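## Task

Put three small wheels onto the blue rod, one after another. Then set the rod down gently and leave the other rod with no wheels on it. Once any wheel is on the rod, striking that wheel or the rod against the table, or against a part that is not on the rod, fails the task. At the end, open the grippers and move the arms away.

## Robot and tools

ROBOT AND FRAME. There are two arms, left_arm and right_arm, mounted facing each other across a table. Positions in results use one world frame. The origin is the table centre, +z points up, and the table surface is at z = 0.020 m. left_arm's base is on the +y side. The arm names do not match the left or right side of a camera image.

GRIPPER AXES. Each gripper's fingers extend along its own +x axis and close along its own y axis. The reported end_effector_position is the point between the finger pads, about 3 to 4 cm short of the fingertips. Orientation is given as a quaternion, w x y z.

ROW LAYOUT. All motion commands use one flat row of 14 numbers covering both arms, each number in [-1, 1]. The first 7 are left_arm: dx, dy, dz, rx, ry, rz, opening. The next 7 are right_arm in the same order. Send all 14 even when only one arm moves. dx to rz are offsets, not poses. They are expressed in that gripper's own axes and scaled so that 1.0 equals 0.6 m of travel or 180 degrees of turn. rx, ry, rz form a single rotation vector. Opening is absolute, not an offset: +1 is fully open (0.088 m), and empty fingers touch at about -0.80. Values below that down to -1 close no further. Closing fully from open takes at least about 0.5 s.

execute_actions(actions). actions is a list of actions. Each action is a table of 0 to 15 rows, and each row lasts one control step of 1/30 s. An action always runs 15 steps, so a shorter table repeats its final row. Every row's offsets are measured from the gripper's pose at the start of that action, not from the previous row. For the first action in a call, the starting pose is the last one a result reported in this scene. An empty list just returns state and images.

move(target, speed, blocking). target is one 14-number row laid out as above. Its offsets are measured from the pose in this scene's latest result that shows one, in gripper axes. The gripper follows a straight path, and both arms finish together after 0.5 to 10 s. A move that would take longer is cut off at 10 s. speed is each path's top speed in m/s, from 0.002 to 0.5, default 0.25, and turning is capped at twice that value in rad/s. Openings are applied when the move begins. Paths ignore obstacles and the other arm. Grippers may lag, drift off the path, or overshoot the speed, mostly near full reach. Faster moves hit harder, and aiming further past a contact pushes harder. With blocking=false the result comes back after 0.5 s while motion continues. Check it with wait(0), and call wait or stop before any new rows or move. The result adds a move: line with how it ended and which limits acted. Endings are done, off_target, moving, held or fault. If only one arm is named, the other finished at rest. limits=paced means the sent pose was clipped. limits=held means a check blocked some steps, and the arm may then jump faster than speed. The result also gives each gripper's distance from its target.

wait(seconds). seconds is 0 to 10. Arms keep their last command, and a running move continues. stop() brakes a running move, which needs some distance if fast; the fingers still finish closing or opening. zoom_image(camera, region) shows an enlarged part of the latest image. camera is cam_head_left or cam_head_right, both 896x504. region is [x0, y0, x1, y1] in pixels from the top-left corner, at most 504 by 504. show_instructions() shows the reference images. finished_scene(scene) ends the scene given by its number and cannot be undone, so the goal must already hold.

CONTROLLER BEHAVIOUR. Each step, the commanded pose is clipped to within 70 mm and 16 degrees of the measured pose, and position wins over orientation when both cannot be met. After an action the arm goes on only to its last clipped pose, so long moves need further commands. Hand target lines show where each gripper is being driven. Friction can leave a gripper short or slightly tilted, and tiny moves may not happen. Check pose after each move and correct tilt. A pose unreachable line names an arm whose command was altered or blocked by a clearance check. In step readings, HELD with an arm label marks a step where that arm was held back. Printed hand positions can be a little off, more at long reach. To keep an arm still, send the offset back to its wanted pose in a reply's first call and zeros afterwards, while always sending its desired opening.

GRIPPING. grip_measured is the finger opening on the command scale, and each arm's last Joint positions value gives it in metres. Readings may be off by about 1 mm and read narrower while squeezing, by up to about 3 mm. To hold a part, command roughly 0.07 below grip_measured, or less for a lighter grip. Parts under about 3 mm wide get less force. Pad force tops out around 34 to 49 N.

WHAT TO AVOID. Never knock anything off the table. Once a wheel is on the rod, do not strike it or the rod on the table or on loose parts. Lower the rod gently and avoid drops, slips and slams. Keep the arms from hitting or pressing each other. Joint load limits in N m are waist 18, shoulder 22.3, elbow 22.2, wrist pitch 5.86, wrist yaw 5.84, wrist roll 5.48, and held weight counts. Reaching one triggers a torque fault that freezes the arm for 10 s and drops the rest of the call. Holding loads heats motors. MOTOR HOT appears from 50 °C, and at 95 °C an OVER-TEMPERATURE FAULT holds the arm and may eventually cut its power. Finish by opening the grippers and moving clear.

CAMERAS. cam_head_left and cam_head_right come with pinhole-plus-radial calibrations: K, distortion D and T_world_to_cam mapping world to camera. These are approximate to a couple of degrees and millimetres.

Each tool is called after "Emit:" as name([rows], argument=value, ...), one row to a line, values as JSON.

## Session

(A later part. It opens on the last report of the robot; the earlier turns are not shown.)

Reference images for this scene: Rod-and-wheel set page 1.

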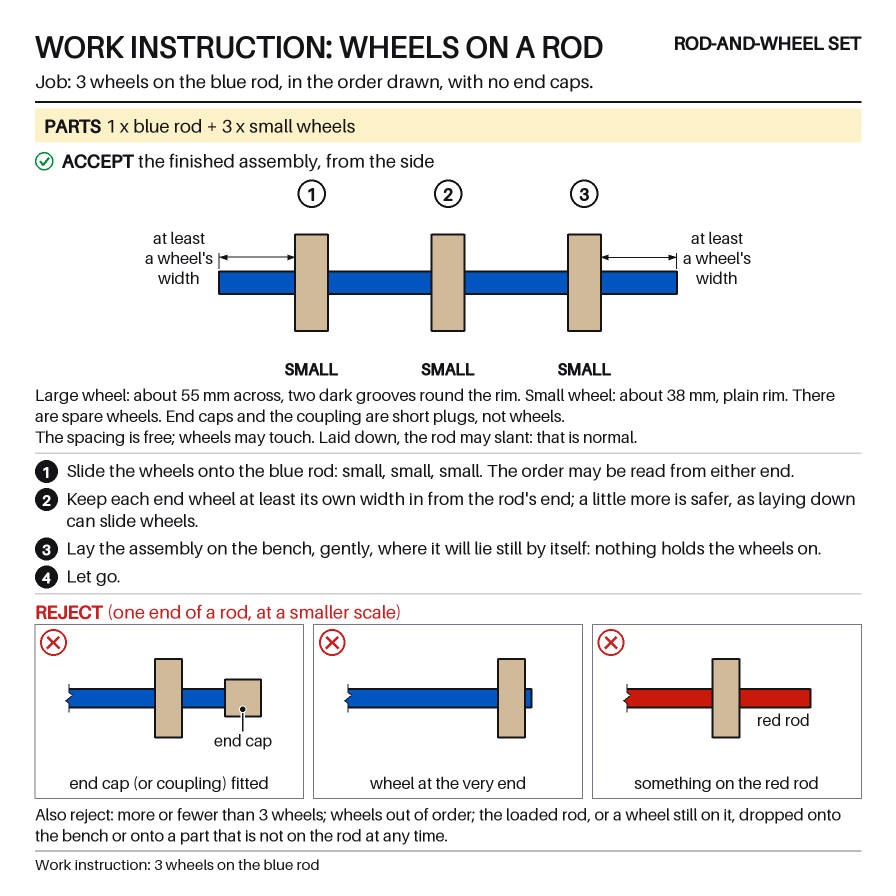

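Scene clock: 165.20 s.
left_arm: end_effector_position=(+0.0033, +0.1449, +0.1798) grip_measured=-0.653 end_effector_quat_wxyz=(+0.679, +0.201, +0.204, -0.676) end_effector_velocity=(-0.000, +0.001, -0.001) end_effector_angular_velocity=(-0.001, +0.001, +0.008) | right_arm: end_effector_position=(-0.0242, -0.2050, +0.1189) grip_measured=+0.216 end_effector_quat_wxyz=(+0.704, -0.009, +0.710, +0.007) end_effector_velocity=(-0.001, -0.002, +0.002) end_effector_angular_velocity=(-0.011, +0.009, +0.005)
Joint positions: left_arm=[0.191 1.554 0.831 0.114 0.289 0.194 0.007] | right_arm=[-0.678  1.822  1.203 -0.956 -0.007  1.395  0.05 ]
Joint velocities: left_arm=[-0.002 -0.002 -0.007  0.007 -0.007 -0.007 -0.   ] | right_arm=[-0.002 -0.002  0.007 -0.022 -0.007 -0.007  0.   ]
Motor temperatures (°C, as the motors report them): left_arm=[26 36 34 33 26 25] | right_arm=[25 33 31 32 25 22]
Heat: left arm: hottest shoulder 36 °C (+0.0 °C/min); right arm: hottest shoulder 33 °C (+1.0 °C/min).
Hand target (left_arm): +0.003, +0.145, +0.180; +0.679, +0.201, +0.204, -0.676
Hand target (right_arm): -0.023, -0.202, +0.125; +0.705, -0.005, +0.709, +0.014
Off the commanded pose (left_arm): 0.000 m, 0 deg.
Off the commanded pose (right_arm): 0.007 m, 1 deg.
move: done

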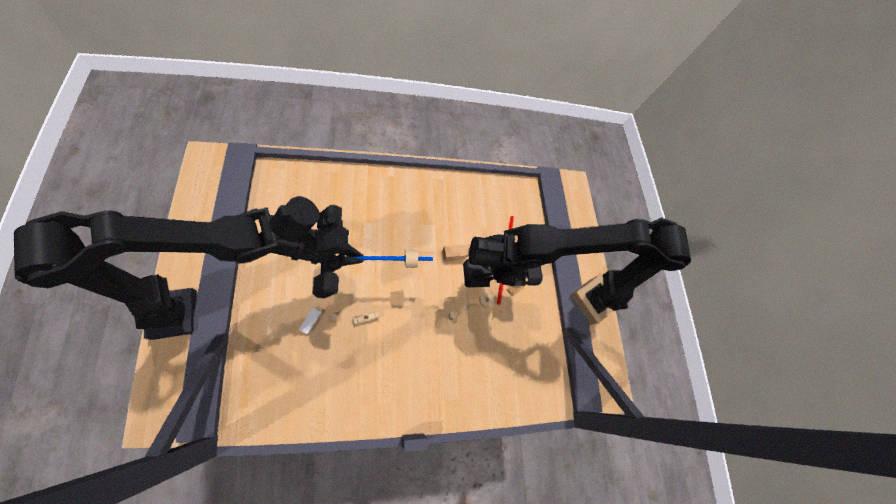

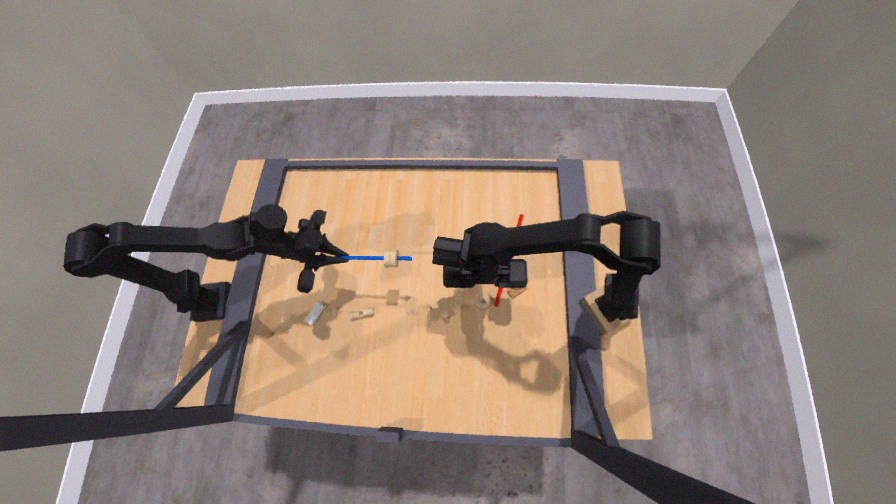

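Target (-.056,-.2025).

Emit:
move(target=[0,0,0,0,0,0,-0.78,0.093,-0.003,-0.054,0,0,-0.005,0.22], speed=0.1)

Emit:
move(target=[0,0,0,0,0,0,-0.78,0,0,0,0,0,0,-0.14])

Emit:
move(target=[0,0,0,0,0,0,-0.78,-0.11,0,0,0,0,0,-0.14])

Emit:
move(target=[0,0,0,0,0,0,-0.78,-0.078,0.18,0.109,-0.38,-0.385,0.385,-0.14], speed=0.4)

Emit:
move(target=[0,0,0,0,0,0,-0.78,0.017,-0.001,-0.011,0,0,0,-0.14], speed=0.03)

Emit:
zoom_image(camera="cam_head_left", region=[415,238,465,273])

Emit:
zoom_image(camera="cam_head_right", region=[395,238,445,273])

Scene clock: 172.13 s.
left_arm: end_effector_position=(+0.0033, +0.1449, +0.1798) grip_measured=-0.653 end_effector_quat_wxyz=(+0.679, +0.201, +0.204, -0.676) end_effector_velocity=(-0.002, -0.001, +0.001) end_effector_angular_velocity=(-0.008, +0.008, -0.004) | right_arm: end_effector_position=(-0.0558, -0.2022, +0.0715) grip_measured=+0.217 end_effector_quat_wxyz=(+0.705, -0.007, +0.709, +0.012) end_effector_velocity=(-0.002, -0.003, -0.001) end_effector_angular_velocity=(-0.012, +0.008, +0.024)
Joint positions: left_arm=[0.191 1.554 0.831 0.114 0.289 0.194 0.007] | right_arm=[-0.578  1.896  1.089 -0.757 -0.007  1.49   0.05 ]
Joint velocities: left_arm=[-0.002 -0.002 -0.002  0.007  0.007 -0.007 -0.   ] | right_arm=[ 0.002  0.002 -0.002 -0.007 -0.007 -0.022 -0.   ]
Motor temperatures (°C, as the motors report them): left_arm=[26 36 34 33 26 25] | right_arm=[25 34 31 31 25 22]
Heat: left arm: hottest shoulder 36 °C (+0.0 °C/min); right arm: hottest shoulder 34 °C (+2.0 °C/min).
Hand target (left_arm): +0.003, +0.145, +0.180; +0.679, +0.201, +0.204, -0.676
Hand target (right_arm): -0.057, -0.207, +0.064; +0.704, -0.014, +0.710, +0.001
Off the commanded pose (left_arm): 0.000 m, 0 deg.
Off the commanded pose (right_arm): 0.010 m, 2 deg.
move: off_target (right_arm)

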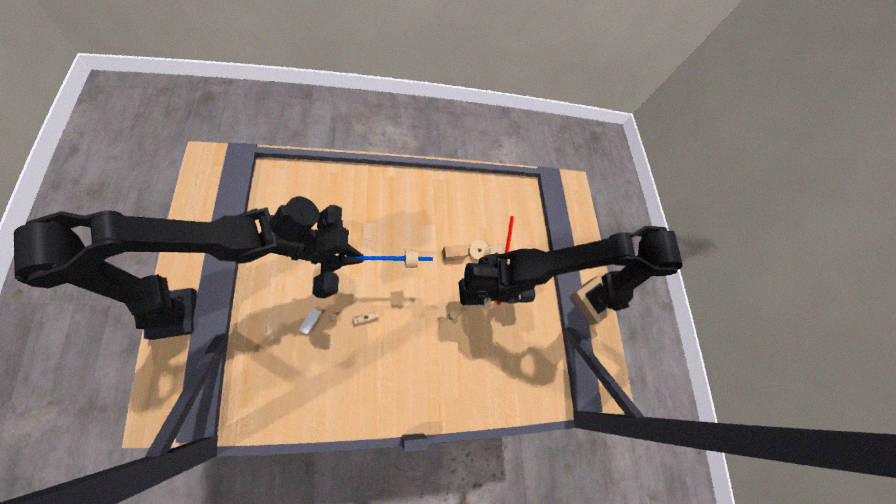

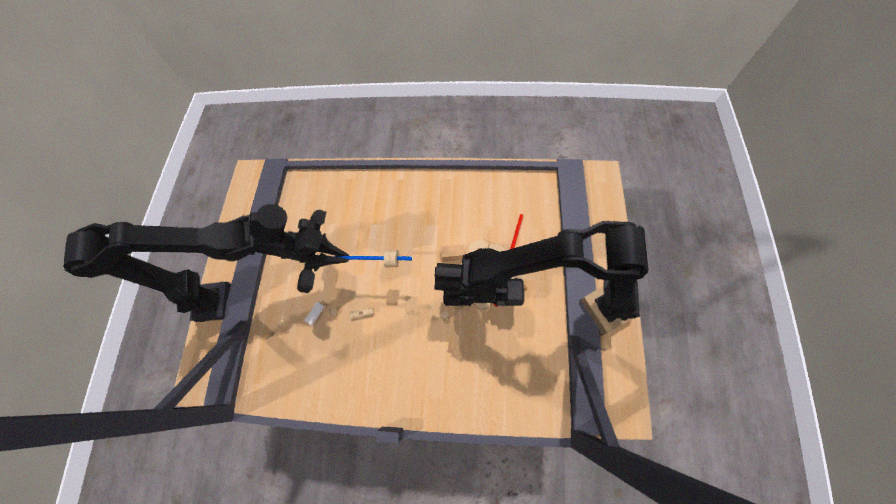

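Scene clock: 172.63 s.
left_arm: end_effector_position=(+0.0033, +0.1449, +0.1798) grip_measured=-0.653 end_effector_quat_wxyz=(+0.679, +0.201, +0.204, -0.676) end_effector_velocity=(+0.002, +0.000, +0.000) end_effector_angular_velocity=(+0.007, -0.005, +0.020) | right_arm: end_effector_position=(-0.0558, -0.2022, +0.0715) grip_measured=-0.045 end_effector_quat_wxyz=(+0.705, -0.007, +0.709, +0.012) end_effector_velocity=(-0.000, -0.002, +0.000) end_effector_angular_velocity=(-0.007, +0.008, -0.010)
Joint positions: left_arm=[0.191 1.554 0.831 0.114 0.289 0.194 0.007] | right_arm=[-0.578  1.896  1.089 -0.757 -0.007  1.49   0.037]
Joint velocities: left_arm=[-0.002 -0.002  0.002 -0.007 -0.022 -0.007 -0.   ] | right_arm=[-0.002 -0.002 -0.002 -0.007 -0.007  0.007 -0.   ]
Motor temperatures (°C, as the motors report them): left_arm=[26 36 34 33 26 25] | right_arm=[25 34 31 31 25 22]
Heat: left arm: hottest shoulder 36 °C (+0.0 °C/min); right arm: hottest shoulder 34 °C (+2.0 °C/min).
Hand target (left_arm): +0.003, +0.145, +0.180; +0.679, +0.201, +0.204, -0.676
Hand target (right_arm): -0.056, -0.202, +0.071; +0.705, -0.007, +0.709, +0.012
Off the commanded pose (left_arm): 0.000 m, 0 deg.
Off the commanded pose (right_arm): 0.000 m, 0 deg.
move: done

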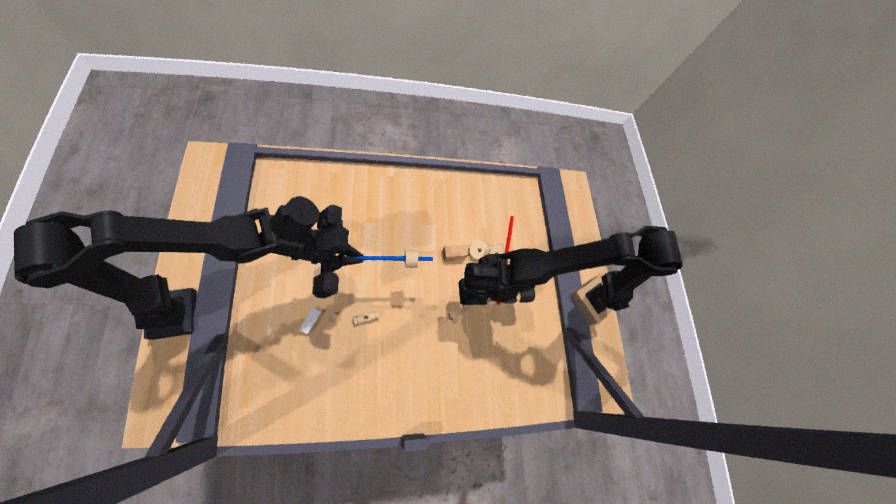

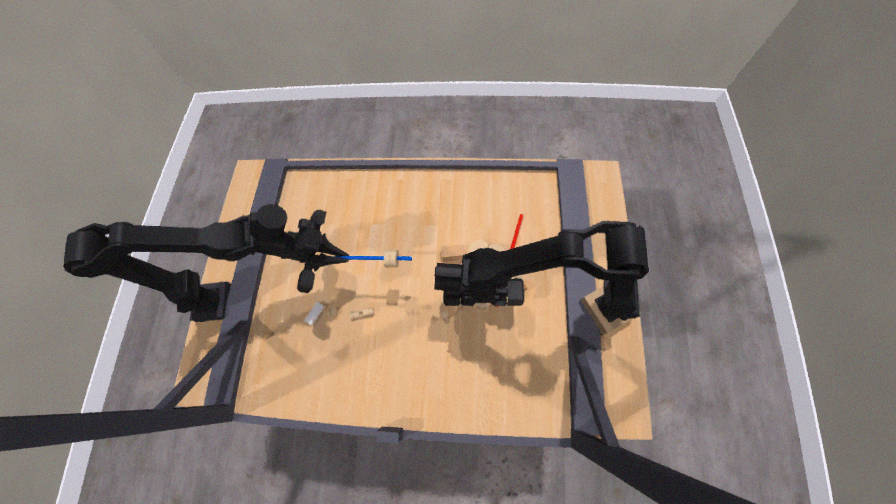

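Scene clock: 173.53 s.
left_arm: end_effector_position=(+0.0033, +0.1449, +0.1798) grip_measured=-0.653 end_effector_quat_wxyz=(+0.679, +0.201, +0.204, -0.676) end_effector_velocity=(+0.001, +0.004, -0.006) end_effector_angular_velocity=(+0.029, +0.016, +0.028) | right_arm: end_effector_position=(-0.0560, -0.2053, +0.1313) grip_measured=-0.045 end_effector_quat_wxyz=(+0.704, -0.013, +0.710, +0.006) end_effector_velocity=(+0.002, +0.000, +0.005) end_effector_angular_velocity=(-0.003, -0.007, -0.010)
Joint positions: left_arm=[0.191 1.554 0.831 0.114 0.289 0.194 0.007] | right_arm=[-0.578  1.798  1.224 -1.008 -0.007  1.49   0.037]
Joint velocities: left_arm=[-0.002 -0.002 -0.007 -0.022 -0.022 -0.022 -0.   ] | right_arm=[-0.002 -0.002  0.017 -0.022  0.007  0.007 -0.   ]
Motor temperatures (°C, as the motors report them): left_arm=[26 36 34 33 26 25] | right_arm=[25 34 31 31 25 22]
Heat: left arm: hottest shoulder 36 °C (+0.0 °C/min); right arm: hottest shoulder 34 °C (+2.0 °C/min).
Hand target (left_arm): +0.003, +0.145, +0.180; +0.679, +0.201, +0.204, -0.676
Hand target (right_arm): -0.055, -0.203, +0.137; +0.705, -0.007, +0.709, +0.012
Off the commanded pose (left_arm): 0.000 m, 0 deg.
Off the commanded pose (right_arm): 0.007 m, 1 deg.
move: done

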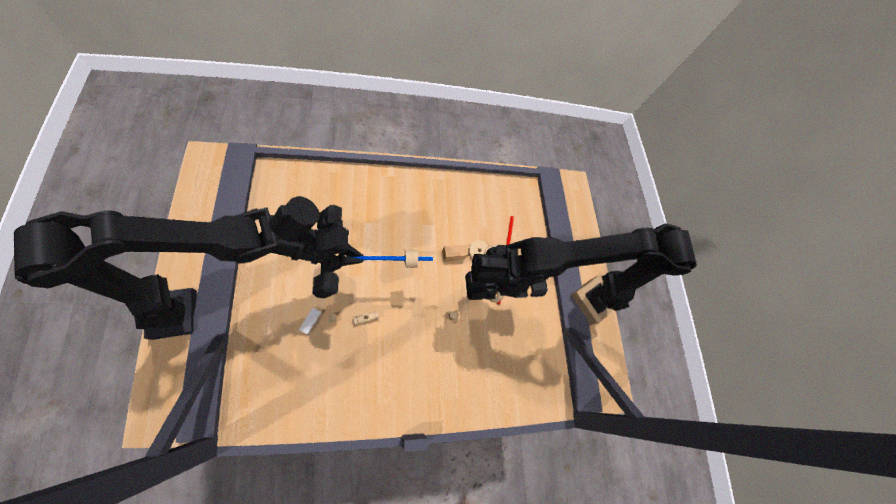

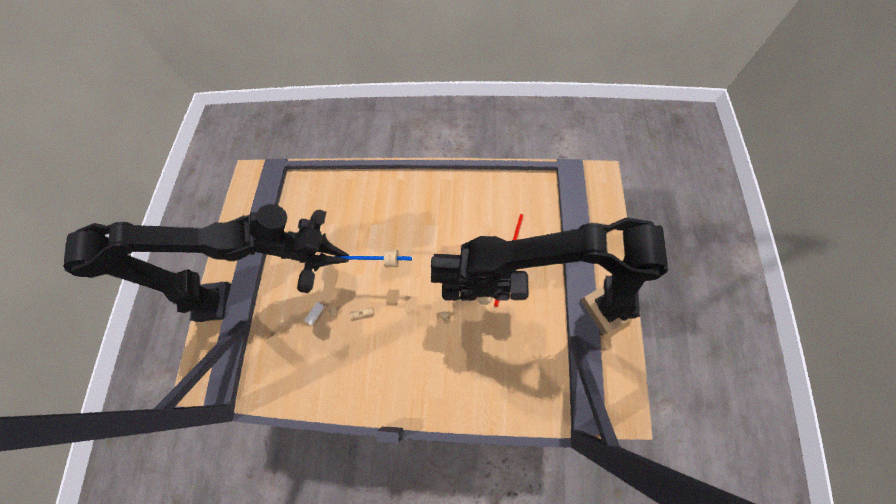

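Scene clock: 176.80 s.
left_arm: end_effector_position=(+0.0033, +0.1449, +0.1798) grip_measured=-0.653 end_effector_quat_wxyz=(+0.679, +0.201, +0.204, -0.676) end_effector_velocity=(+0.000, -0.001, +0.001) end_effector_angular_velocity=(-0.003, -0.008, +0.015) | right_arm: end_effector_position=(+0.0068, -0.0968, +0.1805) grip_measured=-0.045 end_effector_quat_wxyz=(+0.706, +0.006, +0.007, +0.708) end_effector_velocity=(-0.000, +0.000, +0.000) end_effector_angular_velocity=(+0.012, -0.011, +0.015)
Joint positions: left_arm=[0.191 1.554 0.831 0.114 0.289 0.194 0.007] | right_arm=[-0.806  1.987  0.541  1.446 -0.283  0.019  0.037]
Joint velocities: left_arm=[-0.007 -0.002 -0.002  0.007 -0.022 -0.007  0.   ] | right_arm=[-0.007  0.012  0.002  0.022 -0.022 -0.007 -0.   ]
Motor temperatures (°C, as the motors report them): left_arm=[26 36 34 33 26 25] | right_arm=[25 34 31 31 25 22]
Heat: left arm: hottest shoulder 36 °C (+0.0 °C/min); right arm: hottest shoulder 34 °C (+1.0 °C/min).
Hand target (left_arm): +0.003, +0.145, +0.180; +0.679, +0.201, +0.204, -0.676
Hand target (right_arm): +0.007, -0.095, +0.177; +0.705, +0.003, +0.007, +0.709
Off the commanded pose (left_arm): 0.000 m, 0 deg.
Off the commanded pose (right_arm): 0.004 m, 1 deg.
move: done

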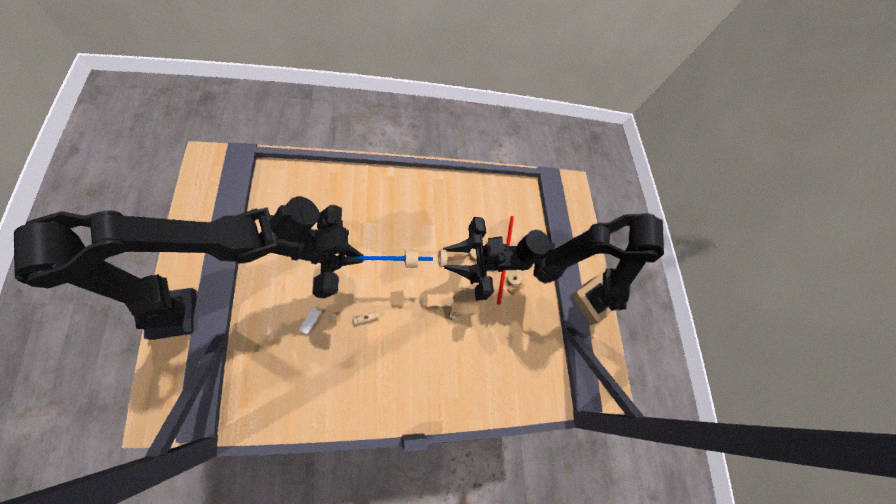

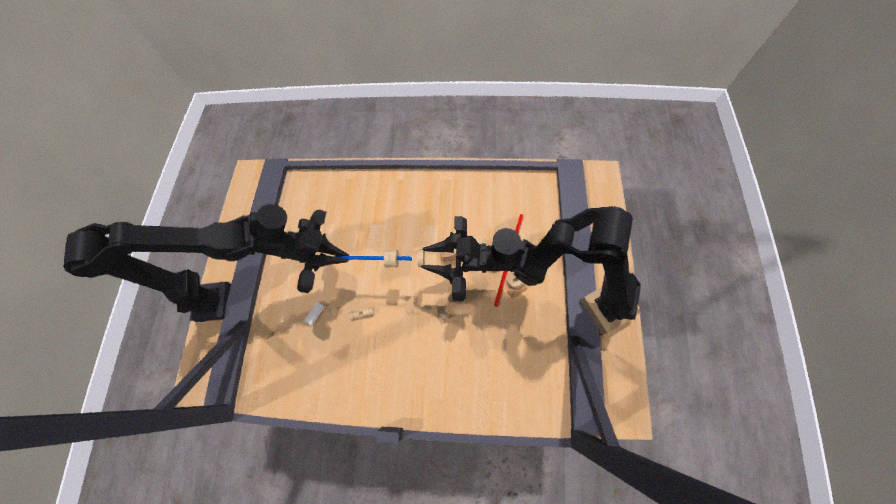

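Scene clock: 177.57 s.
left_arm: end_effector_position=(+0.0033, +0.1449, +0.1798) grip_measured=-0.653 end_effector_quat_wxyz=(+0.679, +0.201, +0.204, -0.676) end_effector_velocity=(-0.000, +0.001, -0.001) end_effector_angular_velocity=(+0.008, +0.005, +0.008) | right_arm: end_effector_position=(+0.0068, -0.0888, +0.1783) grip_measured=-0.045 end_effector_quat_wxyz=(+0.705, +0.008, +0.004, +0.709) end_effector_velocity=(+0.000, +0.001, -0.002) end_effector_angular_velocity=(-0.007, -0.005, +0.005)
Joint positions: left_arm=[0.191 1.554 0.831 0.114 0.289 0.194 0.007] | right_arm=[-0.8    2.02   0.574  1.453 -0.281  0.019  0.037]
Joint velocities: left_arm=[-0.002 -0.002 -0.002 -0.007 -0.007 -0.007 -0.   ] | right_arm=[-0.002  0.007  0.007 -0.007 -0.007 -0.007 -0.   ]
Motor temperatures (°C, as the motors report them): left_arm=[26 36 34 33 26 25] | right_arm=[25 34 31 31 25 22]
Heat: left arm: hottest shoulder 36 °C (+0.0 °C/min); right arm: hottest shoulder 34 °C (+1.0 °C/min).
Hand target (left_arm): +0.003, +0.145, +0.180; +0.679, +0.201, +0.204, -0.676
Hand target (right_arm): +0.007, -0.087, +0.174; +0.706, +0.006, +0.007, +0.708
Off the commanded pose (left_arm): 0.000 m, 0 deg.
Off the commanded pose (right_arm): 0.005 m, 0 deg.
move: done

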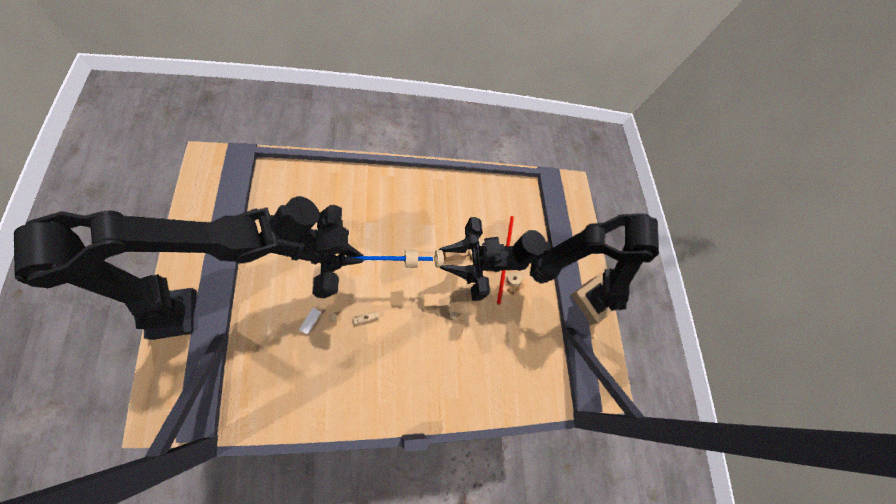

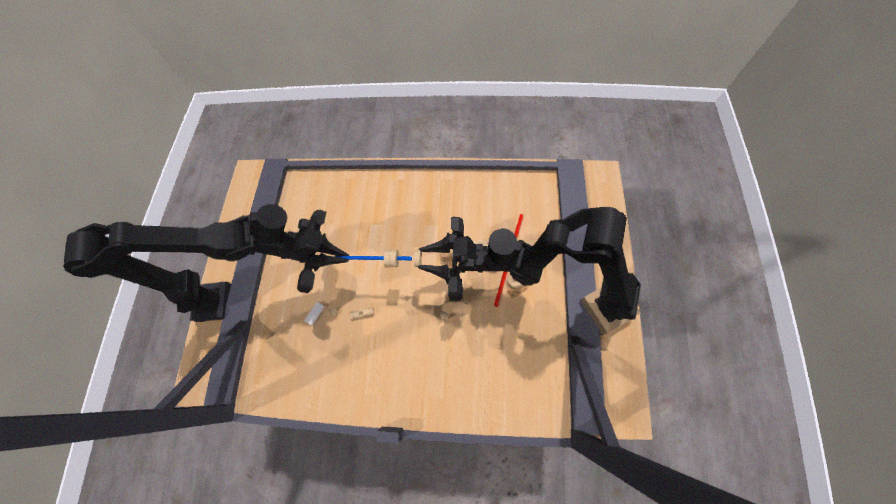

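Region (415, 238, 465, 273) of cam_head_left's 896x504 image, scaled by 10.080, with more detail than that image has; it fills the top 353 rows of this view, and the rest is white.

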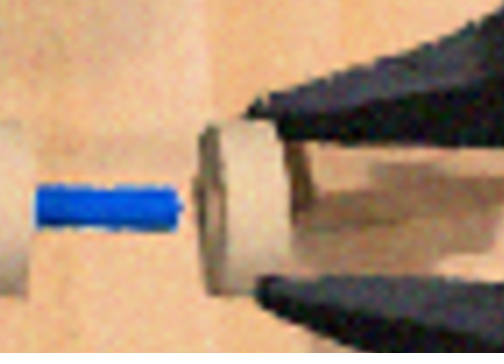

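Region (395, 238, 445, 273) of cam_head_right's 896x504 image, scaled by 10.080, with more detail than that image has; it fills the top 353 rows of this view, and the rest is white.

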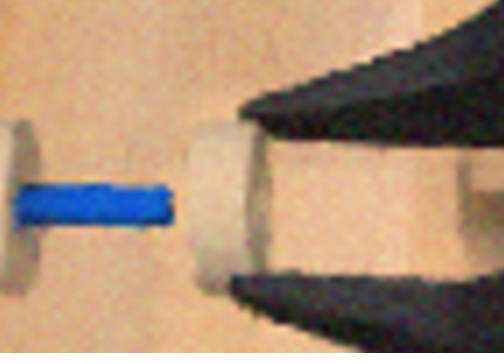

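Emit:
move(target=[0,0,0,0,0,0,-0.78,0.026,-0.0025,-0.011,0,0.002,0,-0.14], speed=0.02)

Emit:
zoom_image(camera="cam_head_left", region=[410,238,460,273])

Scene clock: 181.70 s.
left_arm: end_effector_position=(+0.0033, +0.1449, +0.1798) grip_measured=-0.653 end_effector_quat_wxyz=(+0.679, +0.201, +0.204, -0.676) end_effector_velocity=(-0.000, +0.000, +0.003) end_effector_angular_velocity=(-0.013, +0.006, +0.000) | right_arm: end_effector_position=(+0.0078, -0.0753, +0.1775) grip_measured=-0.045 end_effector_quat_wxyz=(+0.704, +0.009, +0.001, +0.710) end_effector_velocity=(-0.002, +0.002, +0.001) end_effector_angular_velocity=(+0.007, -0.024, +0.010)
Joint positions: left_arm=[0.191 1.554 0.831 0.114 0.289 0.194 0.007] | right_arm=[-0.793  2.054  0.63   1.435 -0.278  0.019  0.037]
Joint velocities: left_arm=[ 0.002 -0.007 -0.002  0.007  0.007 -0.007  0.   ] | right_arm=[ 0.002  0.007  0.007  0.007 -0.007 -0.022 -0.   ]
Motor temperatures (°C, as the motors report them): left_arm=[26 36 34 33 26 25] | right_arm=[25 33 31 32 25 22]
Heat: left arm: hottest shoulder 36 °C (+0.0 °C/min); right arm: hottest shoulder 33 °C (+1.0 °C/min).
Hand target (left_arm): +0.003, +0.145, +0.180; +0.679, +0.201, +0.204, -0.676
Hand target (right_arm): +0.008, -0.073, +0.172; +0.705, +0.006, +0.006, +0.709
Off the commanded pose (left_arm): 0.000 m, 0 deg.
Off the commanded pose (right_arm): 0.006 m, 1 deg.
move: done

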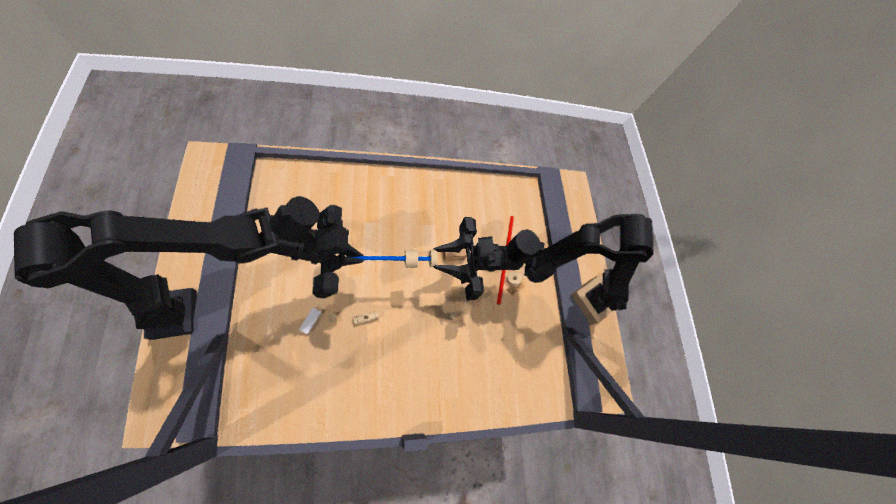

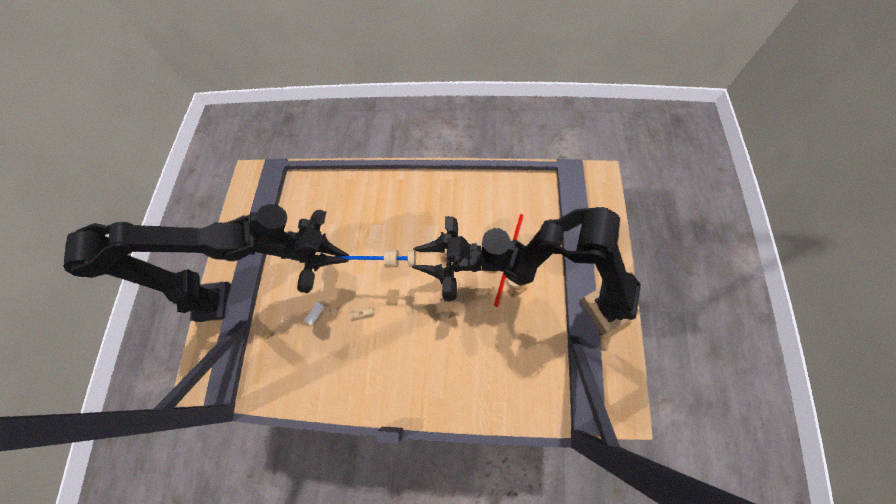

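Region (410, 238, 460, 273) of cam_head_left's 896x504 image, scaled by 10.080, with more detail than that image has; it fills the top 353 rows of this view, and the rest is white.

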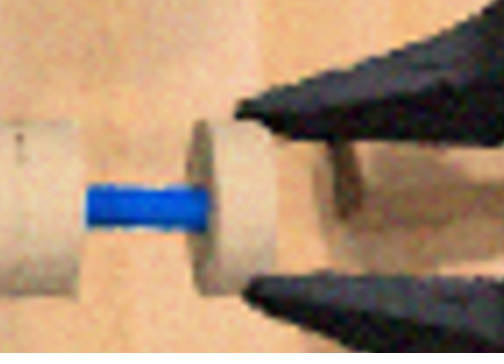

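Emit:
move(target=[0,0,0,0,0,0,-0.78,0.112,-0.002,-0.008,0,0.003,0,-0.14], speed=0.04)

Emit:
move(target=[0,0,0,0,0,0,-0.78,0,0,0,0,0,0,0.3])

Emit:
move(target=[0,0,0,0,0,0,-0.78,-0.16,0,0.01,0,0,0,0.3])

Emit:
move(target=[0.096,0.08,-0.146,0,0,0,-0.78,-0.15,0,0.03,0,0.15,0,0.3], speed=0.09)

Emit:
zoom_image(camera="cam_head_right", region=[330,225,430,285])

Scene clock: 189.80 s.
left_arm: end_effector_position=(+0.0033, +0.1449, +0.1798) grip_measured=-0.653 end_effector_quat_wxyz=(+0.679, +0.201, +0.204, -0.676) end_effector_velocity=(+0.002, +0.001, -0.001) end_effector_angular_velocity=(-0.001, +0.014, +0.021) | right_arm: end_effector_position=(+0.0081, -0.0104, +0.1812) grip_measured=-0.045 end_effector_quat_wxyz=(+0.702, +0.011, -0.000, +0.712) end_effector_velocity=(-0.004, +0.002, -0.006) end_effector_angular_velocity=(-0.021, -0.017, +0.024)
Joint positions: left_arm=[0.191 1.554 0.831 0.114 0.289 0.194 0.007] | right_arm=[-0.749  2.171  0.911  1.276 -0.237  0.019  0.037]
Joint velocities: left_arm=[ 0.002 -0.002 -0.007  0.007 -0.007 -0.022 -0.   ] | right_arm=[ 0.002  0.007  0.007 -0.022 -0.022 -0.022 -0.   ]
Motor temperatures (°C, as the motors report them): left_arm=[26 36 34 33 26 25] | right_arm=[25 33 31 32 25 22]
Heat: left arm: hottest shoulder 36 °C (+0.0 °C/min); right arm: hottest shoulder 33 °C (+0.0 °C/min).
Hand target (left_arm): +0.003, +0.145, +0.180; +0.679, +0.201, +0.204, -0.676
Hand target (right_arm): +0.008, -0.008, +0.174; +0.704, +0.006, +0.005, +0.711
Off the commanded pose (left_arm): 0.000 m, 0 deg.
Off the commanded pose (right_arm): 0.008 m, 1 deg.
move: done

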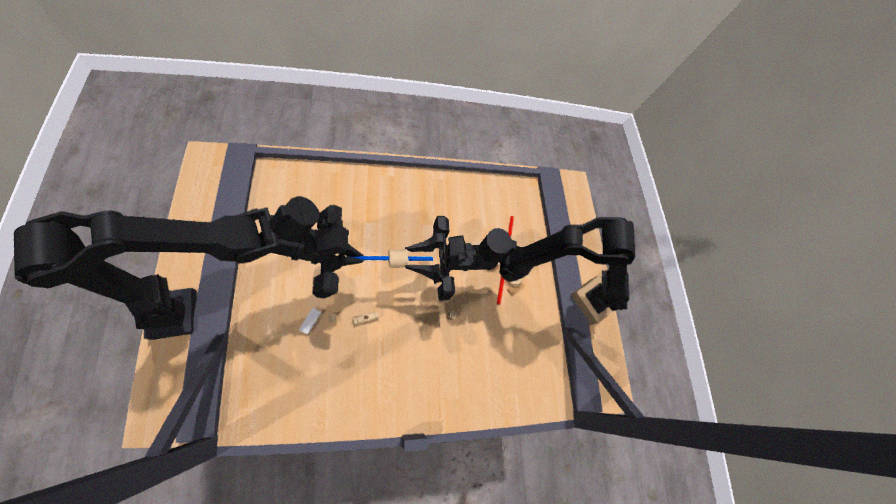

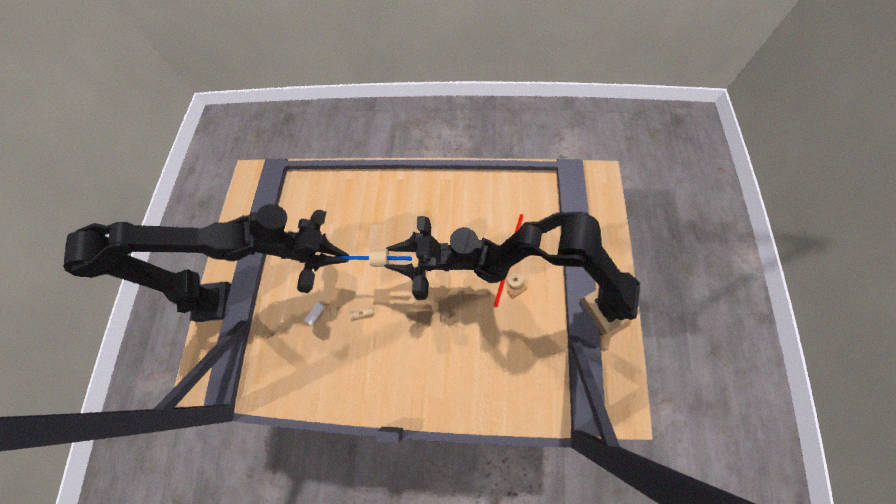

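Scene clock: 190.47 s.
left_arm: end_effector_position=(+0.0033, +0.1449, +0.1798) grip_measured=-0.653 end_effector_quat_wxyz=(+0.679, +0.201, +0.204, -0.676) end_effector_velocity=(-0.005, +0.002, -0.004) end_effector_angular_velocity=(+0.019, +0.018, -0.009) | right_arm: end_effector_position=(+0.0081, -0.0104, +0.1812) grip_measured=+0.295 end_effector_quat_wxyz=(+0.702, +0.011, -0.000, +0.712) end_effector_velocity=(-0.002, +0.000, +0.000) end_effector_angular_velocity=(-0.002, -0.022, +0.019)
Joint positions: left_arm=[0.191 1.554 0.831 0.114 0.289 0.194 0.007] | right_arm=[-0.749  2.171  0.911  1.276 -0.237  0.019  0.053]
Joint velocities: left_arm=[-0.007 -0.002 -0.002 -0.022  0.007 -0.007 -0.   ] | right_arm=[-0.002 -0.002  0.002 -0.007 -0.022 -0.022  0.001]
Motor temperatures (°C, as the motors report them): left_arm=[26 36 34 33 26 25] | right_arm=[25 33 31 32 25 22]
Heat: left arm: hottest shoulder 36 °C (+0.0 °C/min); right arm: hottest shoulder 33 °C (+0.0 °C/min).
Hand target (left_arm): +0.003, +0.145, +0.180; +0.679, +0.201, +0.204, -0.676
Hand target (right_arm): +0.008, -0.010, +0.181; +0.702, +0.011, -0.000, +0.712
Off the commanded pose (left_arm): 0.000 m, 0 deg.
Off the commanded pose (right_arm): 0.000 m, 0 deg.
move: done

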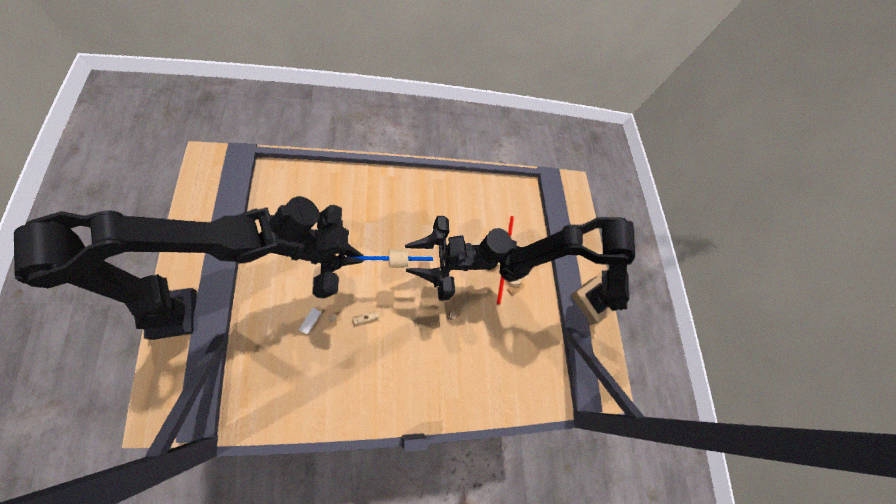

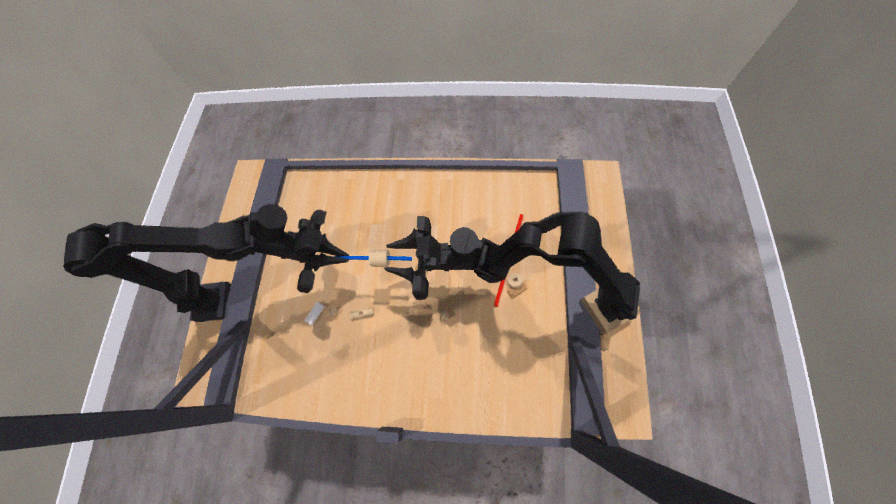

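Scene clock: 191.50 s.
left_arm: end_effector_position=(+0.0033, +0.1449, +0.1798) grip_measured=-0.653 end_effector_quat_wxyz=(+0.679, +0.201, +0.204, -0.676) end_effector_velocity=(-0.008, +0.003, -0.007) end_effector_angular_velocity=(+0.025, +0.029, -0.021) | right_arm: end_effector_position=(+0.0101, -0.1040, +0.1822) grip_measured=+0.297 end_effector_quat_wxyz=(+0.704, +0.009, +0.002, +0.711) end_effector_velocity=(-0.001, -0.003, +0.003) end_effector_angular_velocity=(+0.007, -0.010, +0.015)
Joint positions: left_arm=[0.191 1.554 0.831 0.114 0.289 0.194 0.007] | right_arm=[-0.829  1.979  0.517  1.473 -0.314  0.019  0.054]
Joint velocities: left_arm=[-0.007  0.002 -0.007 -0.022  0.022 -0.007 -0.   ] | right_arm=[-0.007 -0.012 -0.012  0.007 -0.022 -0.007  0.   ]
Motor temperatures (°C, as the motors report them): left_arm=[26 36 34 33 26 25] | right_arm=[25 33 31 32 25 22]
Heat: left arm: hottest shoulder 36 °C (+0.0 °C/min); right arm: hottest shoulder 33 °C (+1.0 °C/min).
Hand target (left_arm): +0.003, +0.145, +0.180; +0.679, +0.201, +0.204, -0.676
Hand target (right_arm): +0.010, -0.107, +0.185; +0.702, +0.011, +0.000, +0.712
Off the commanded pose (left_arm): 0.000 m, 0 deg.
Off the commanded pose (right_arm): 0.004 m, 0 deg.
move: done

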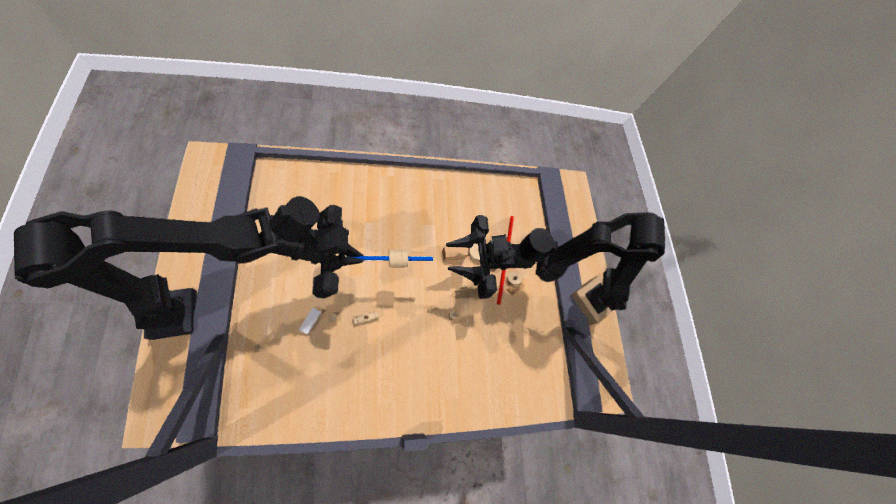

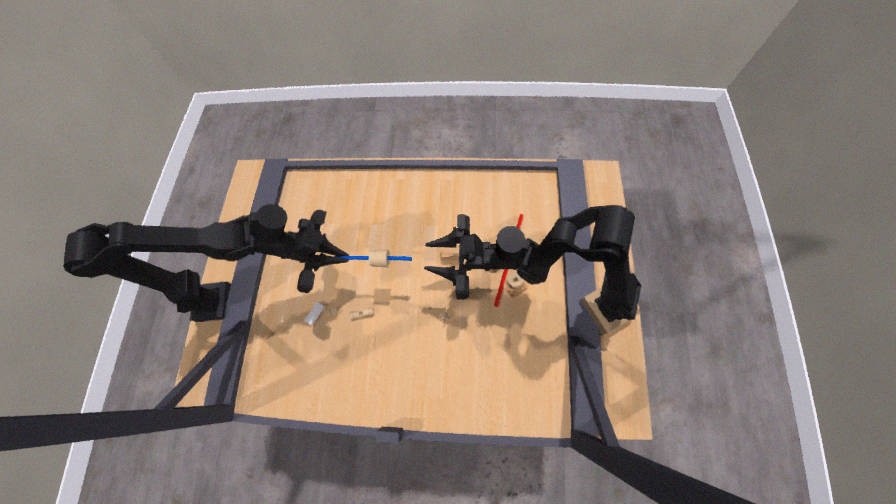

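Scene clock: 194.50 s.
left_arm: end_effector_position=(+0.0514, +0.1427, +0.0818) grip_measured=-0.653 end_effector_quat_wxyz=(+0.682, +0.199, +0.197, -0.675) end_effector_velocity=(+0.002, +0.001, -0.001) end_effector_angular_velocity=(-0.000, +0.001, +0.012) | right_arm: end_effector_position=(+0.0108, -0.1955, +0.1917) grip_measured=+0.297 end_effector_quat_wxyz=(+0.683, -0.158, +0.174, +0.692) end_effector_velocity=(+0.002, -0.004, -0.002) end_effector_angular_velocity=(-0.021, -0.001, -0.010)
Joint positions: left_arm=[0.331 1.909 0.746 0.54  0.4   0.279 0.007] | right_arm=[-0.945  1.242  0.457  0.268 -0.389 -0.184  0.054]
Joint velocities: left_arm=[ 0.002  0.002 -0.002  0.007 -0.007 -0.007  0.   ] | right_arm=[-0.007 -0.012  0.002 -0.037  0.007 -0.007 -0.   ]
Motor temperatures (°C, as the motors report them): left_arm=[26 36 34 33 26 25] | right_arm=[25 33 31 32 25 22]
Heat: left arm: hottest shoulder 36 °C (+0.0 °C/min); right arm: hottest shoulder 33 °C (+1.0 °C/min).
Hand target (left_arm): +0.051, +0.145, +0.075; +0.680, +0.201, +0.204, -0.676
Hand target (right_arm): +0.011, -0.194, +0.198; +0.682, -0.158, +0.166, +0.694
Off the commanded pose (left_arm): 0.007 m, 1 deg.
Off the commanded pose (right_arm): 0.008 m, 1 deg.
move: done

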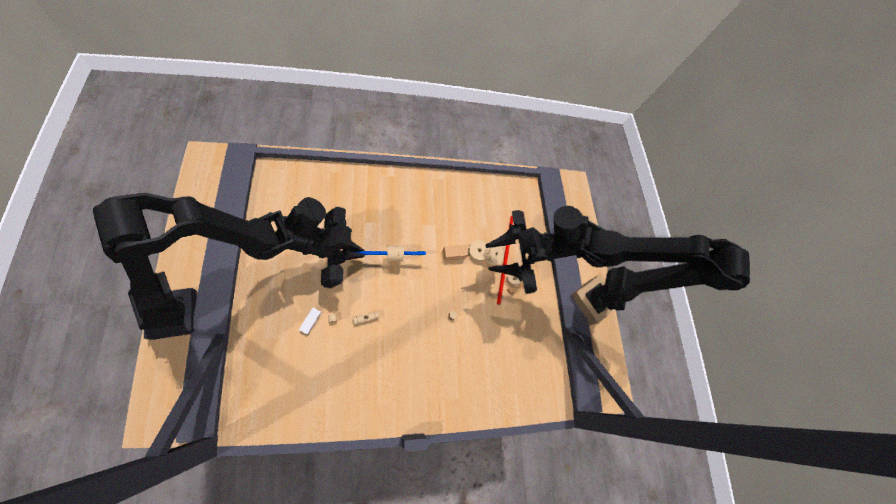

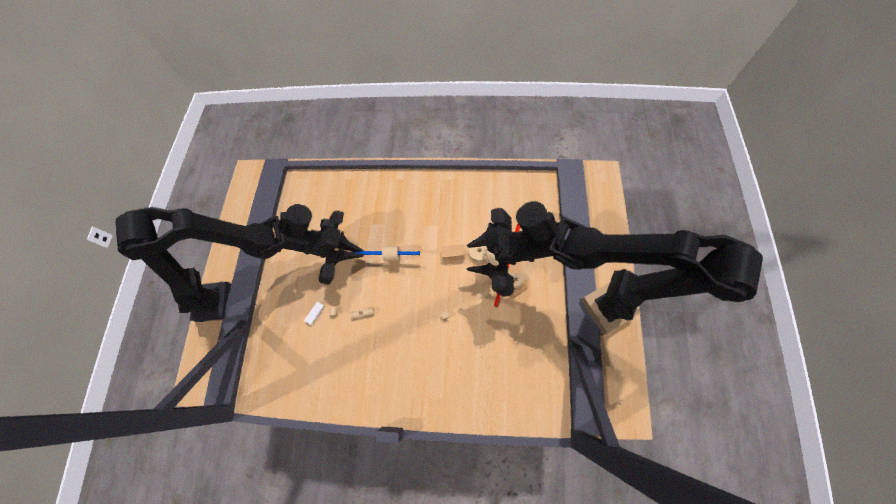

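Region (330, 225, 430, 285) of cam_head_right's 896x504 image, scaled by 5.040, with more detail than that image has; it fills the top 302 rows of this view, and the rest is white.

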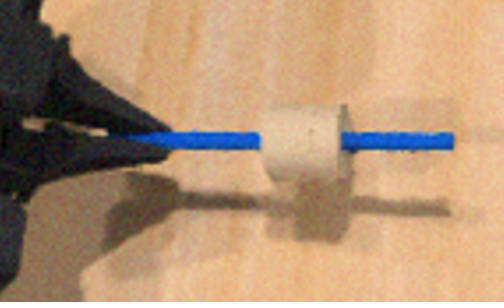

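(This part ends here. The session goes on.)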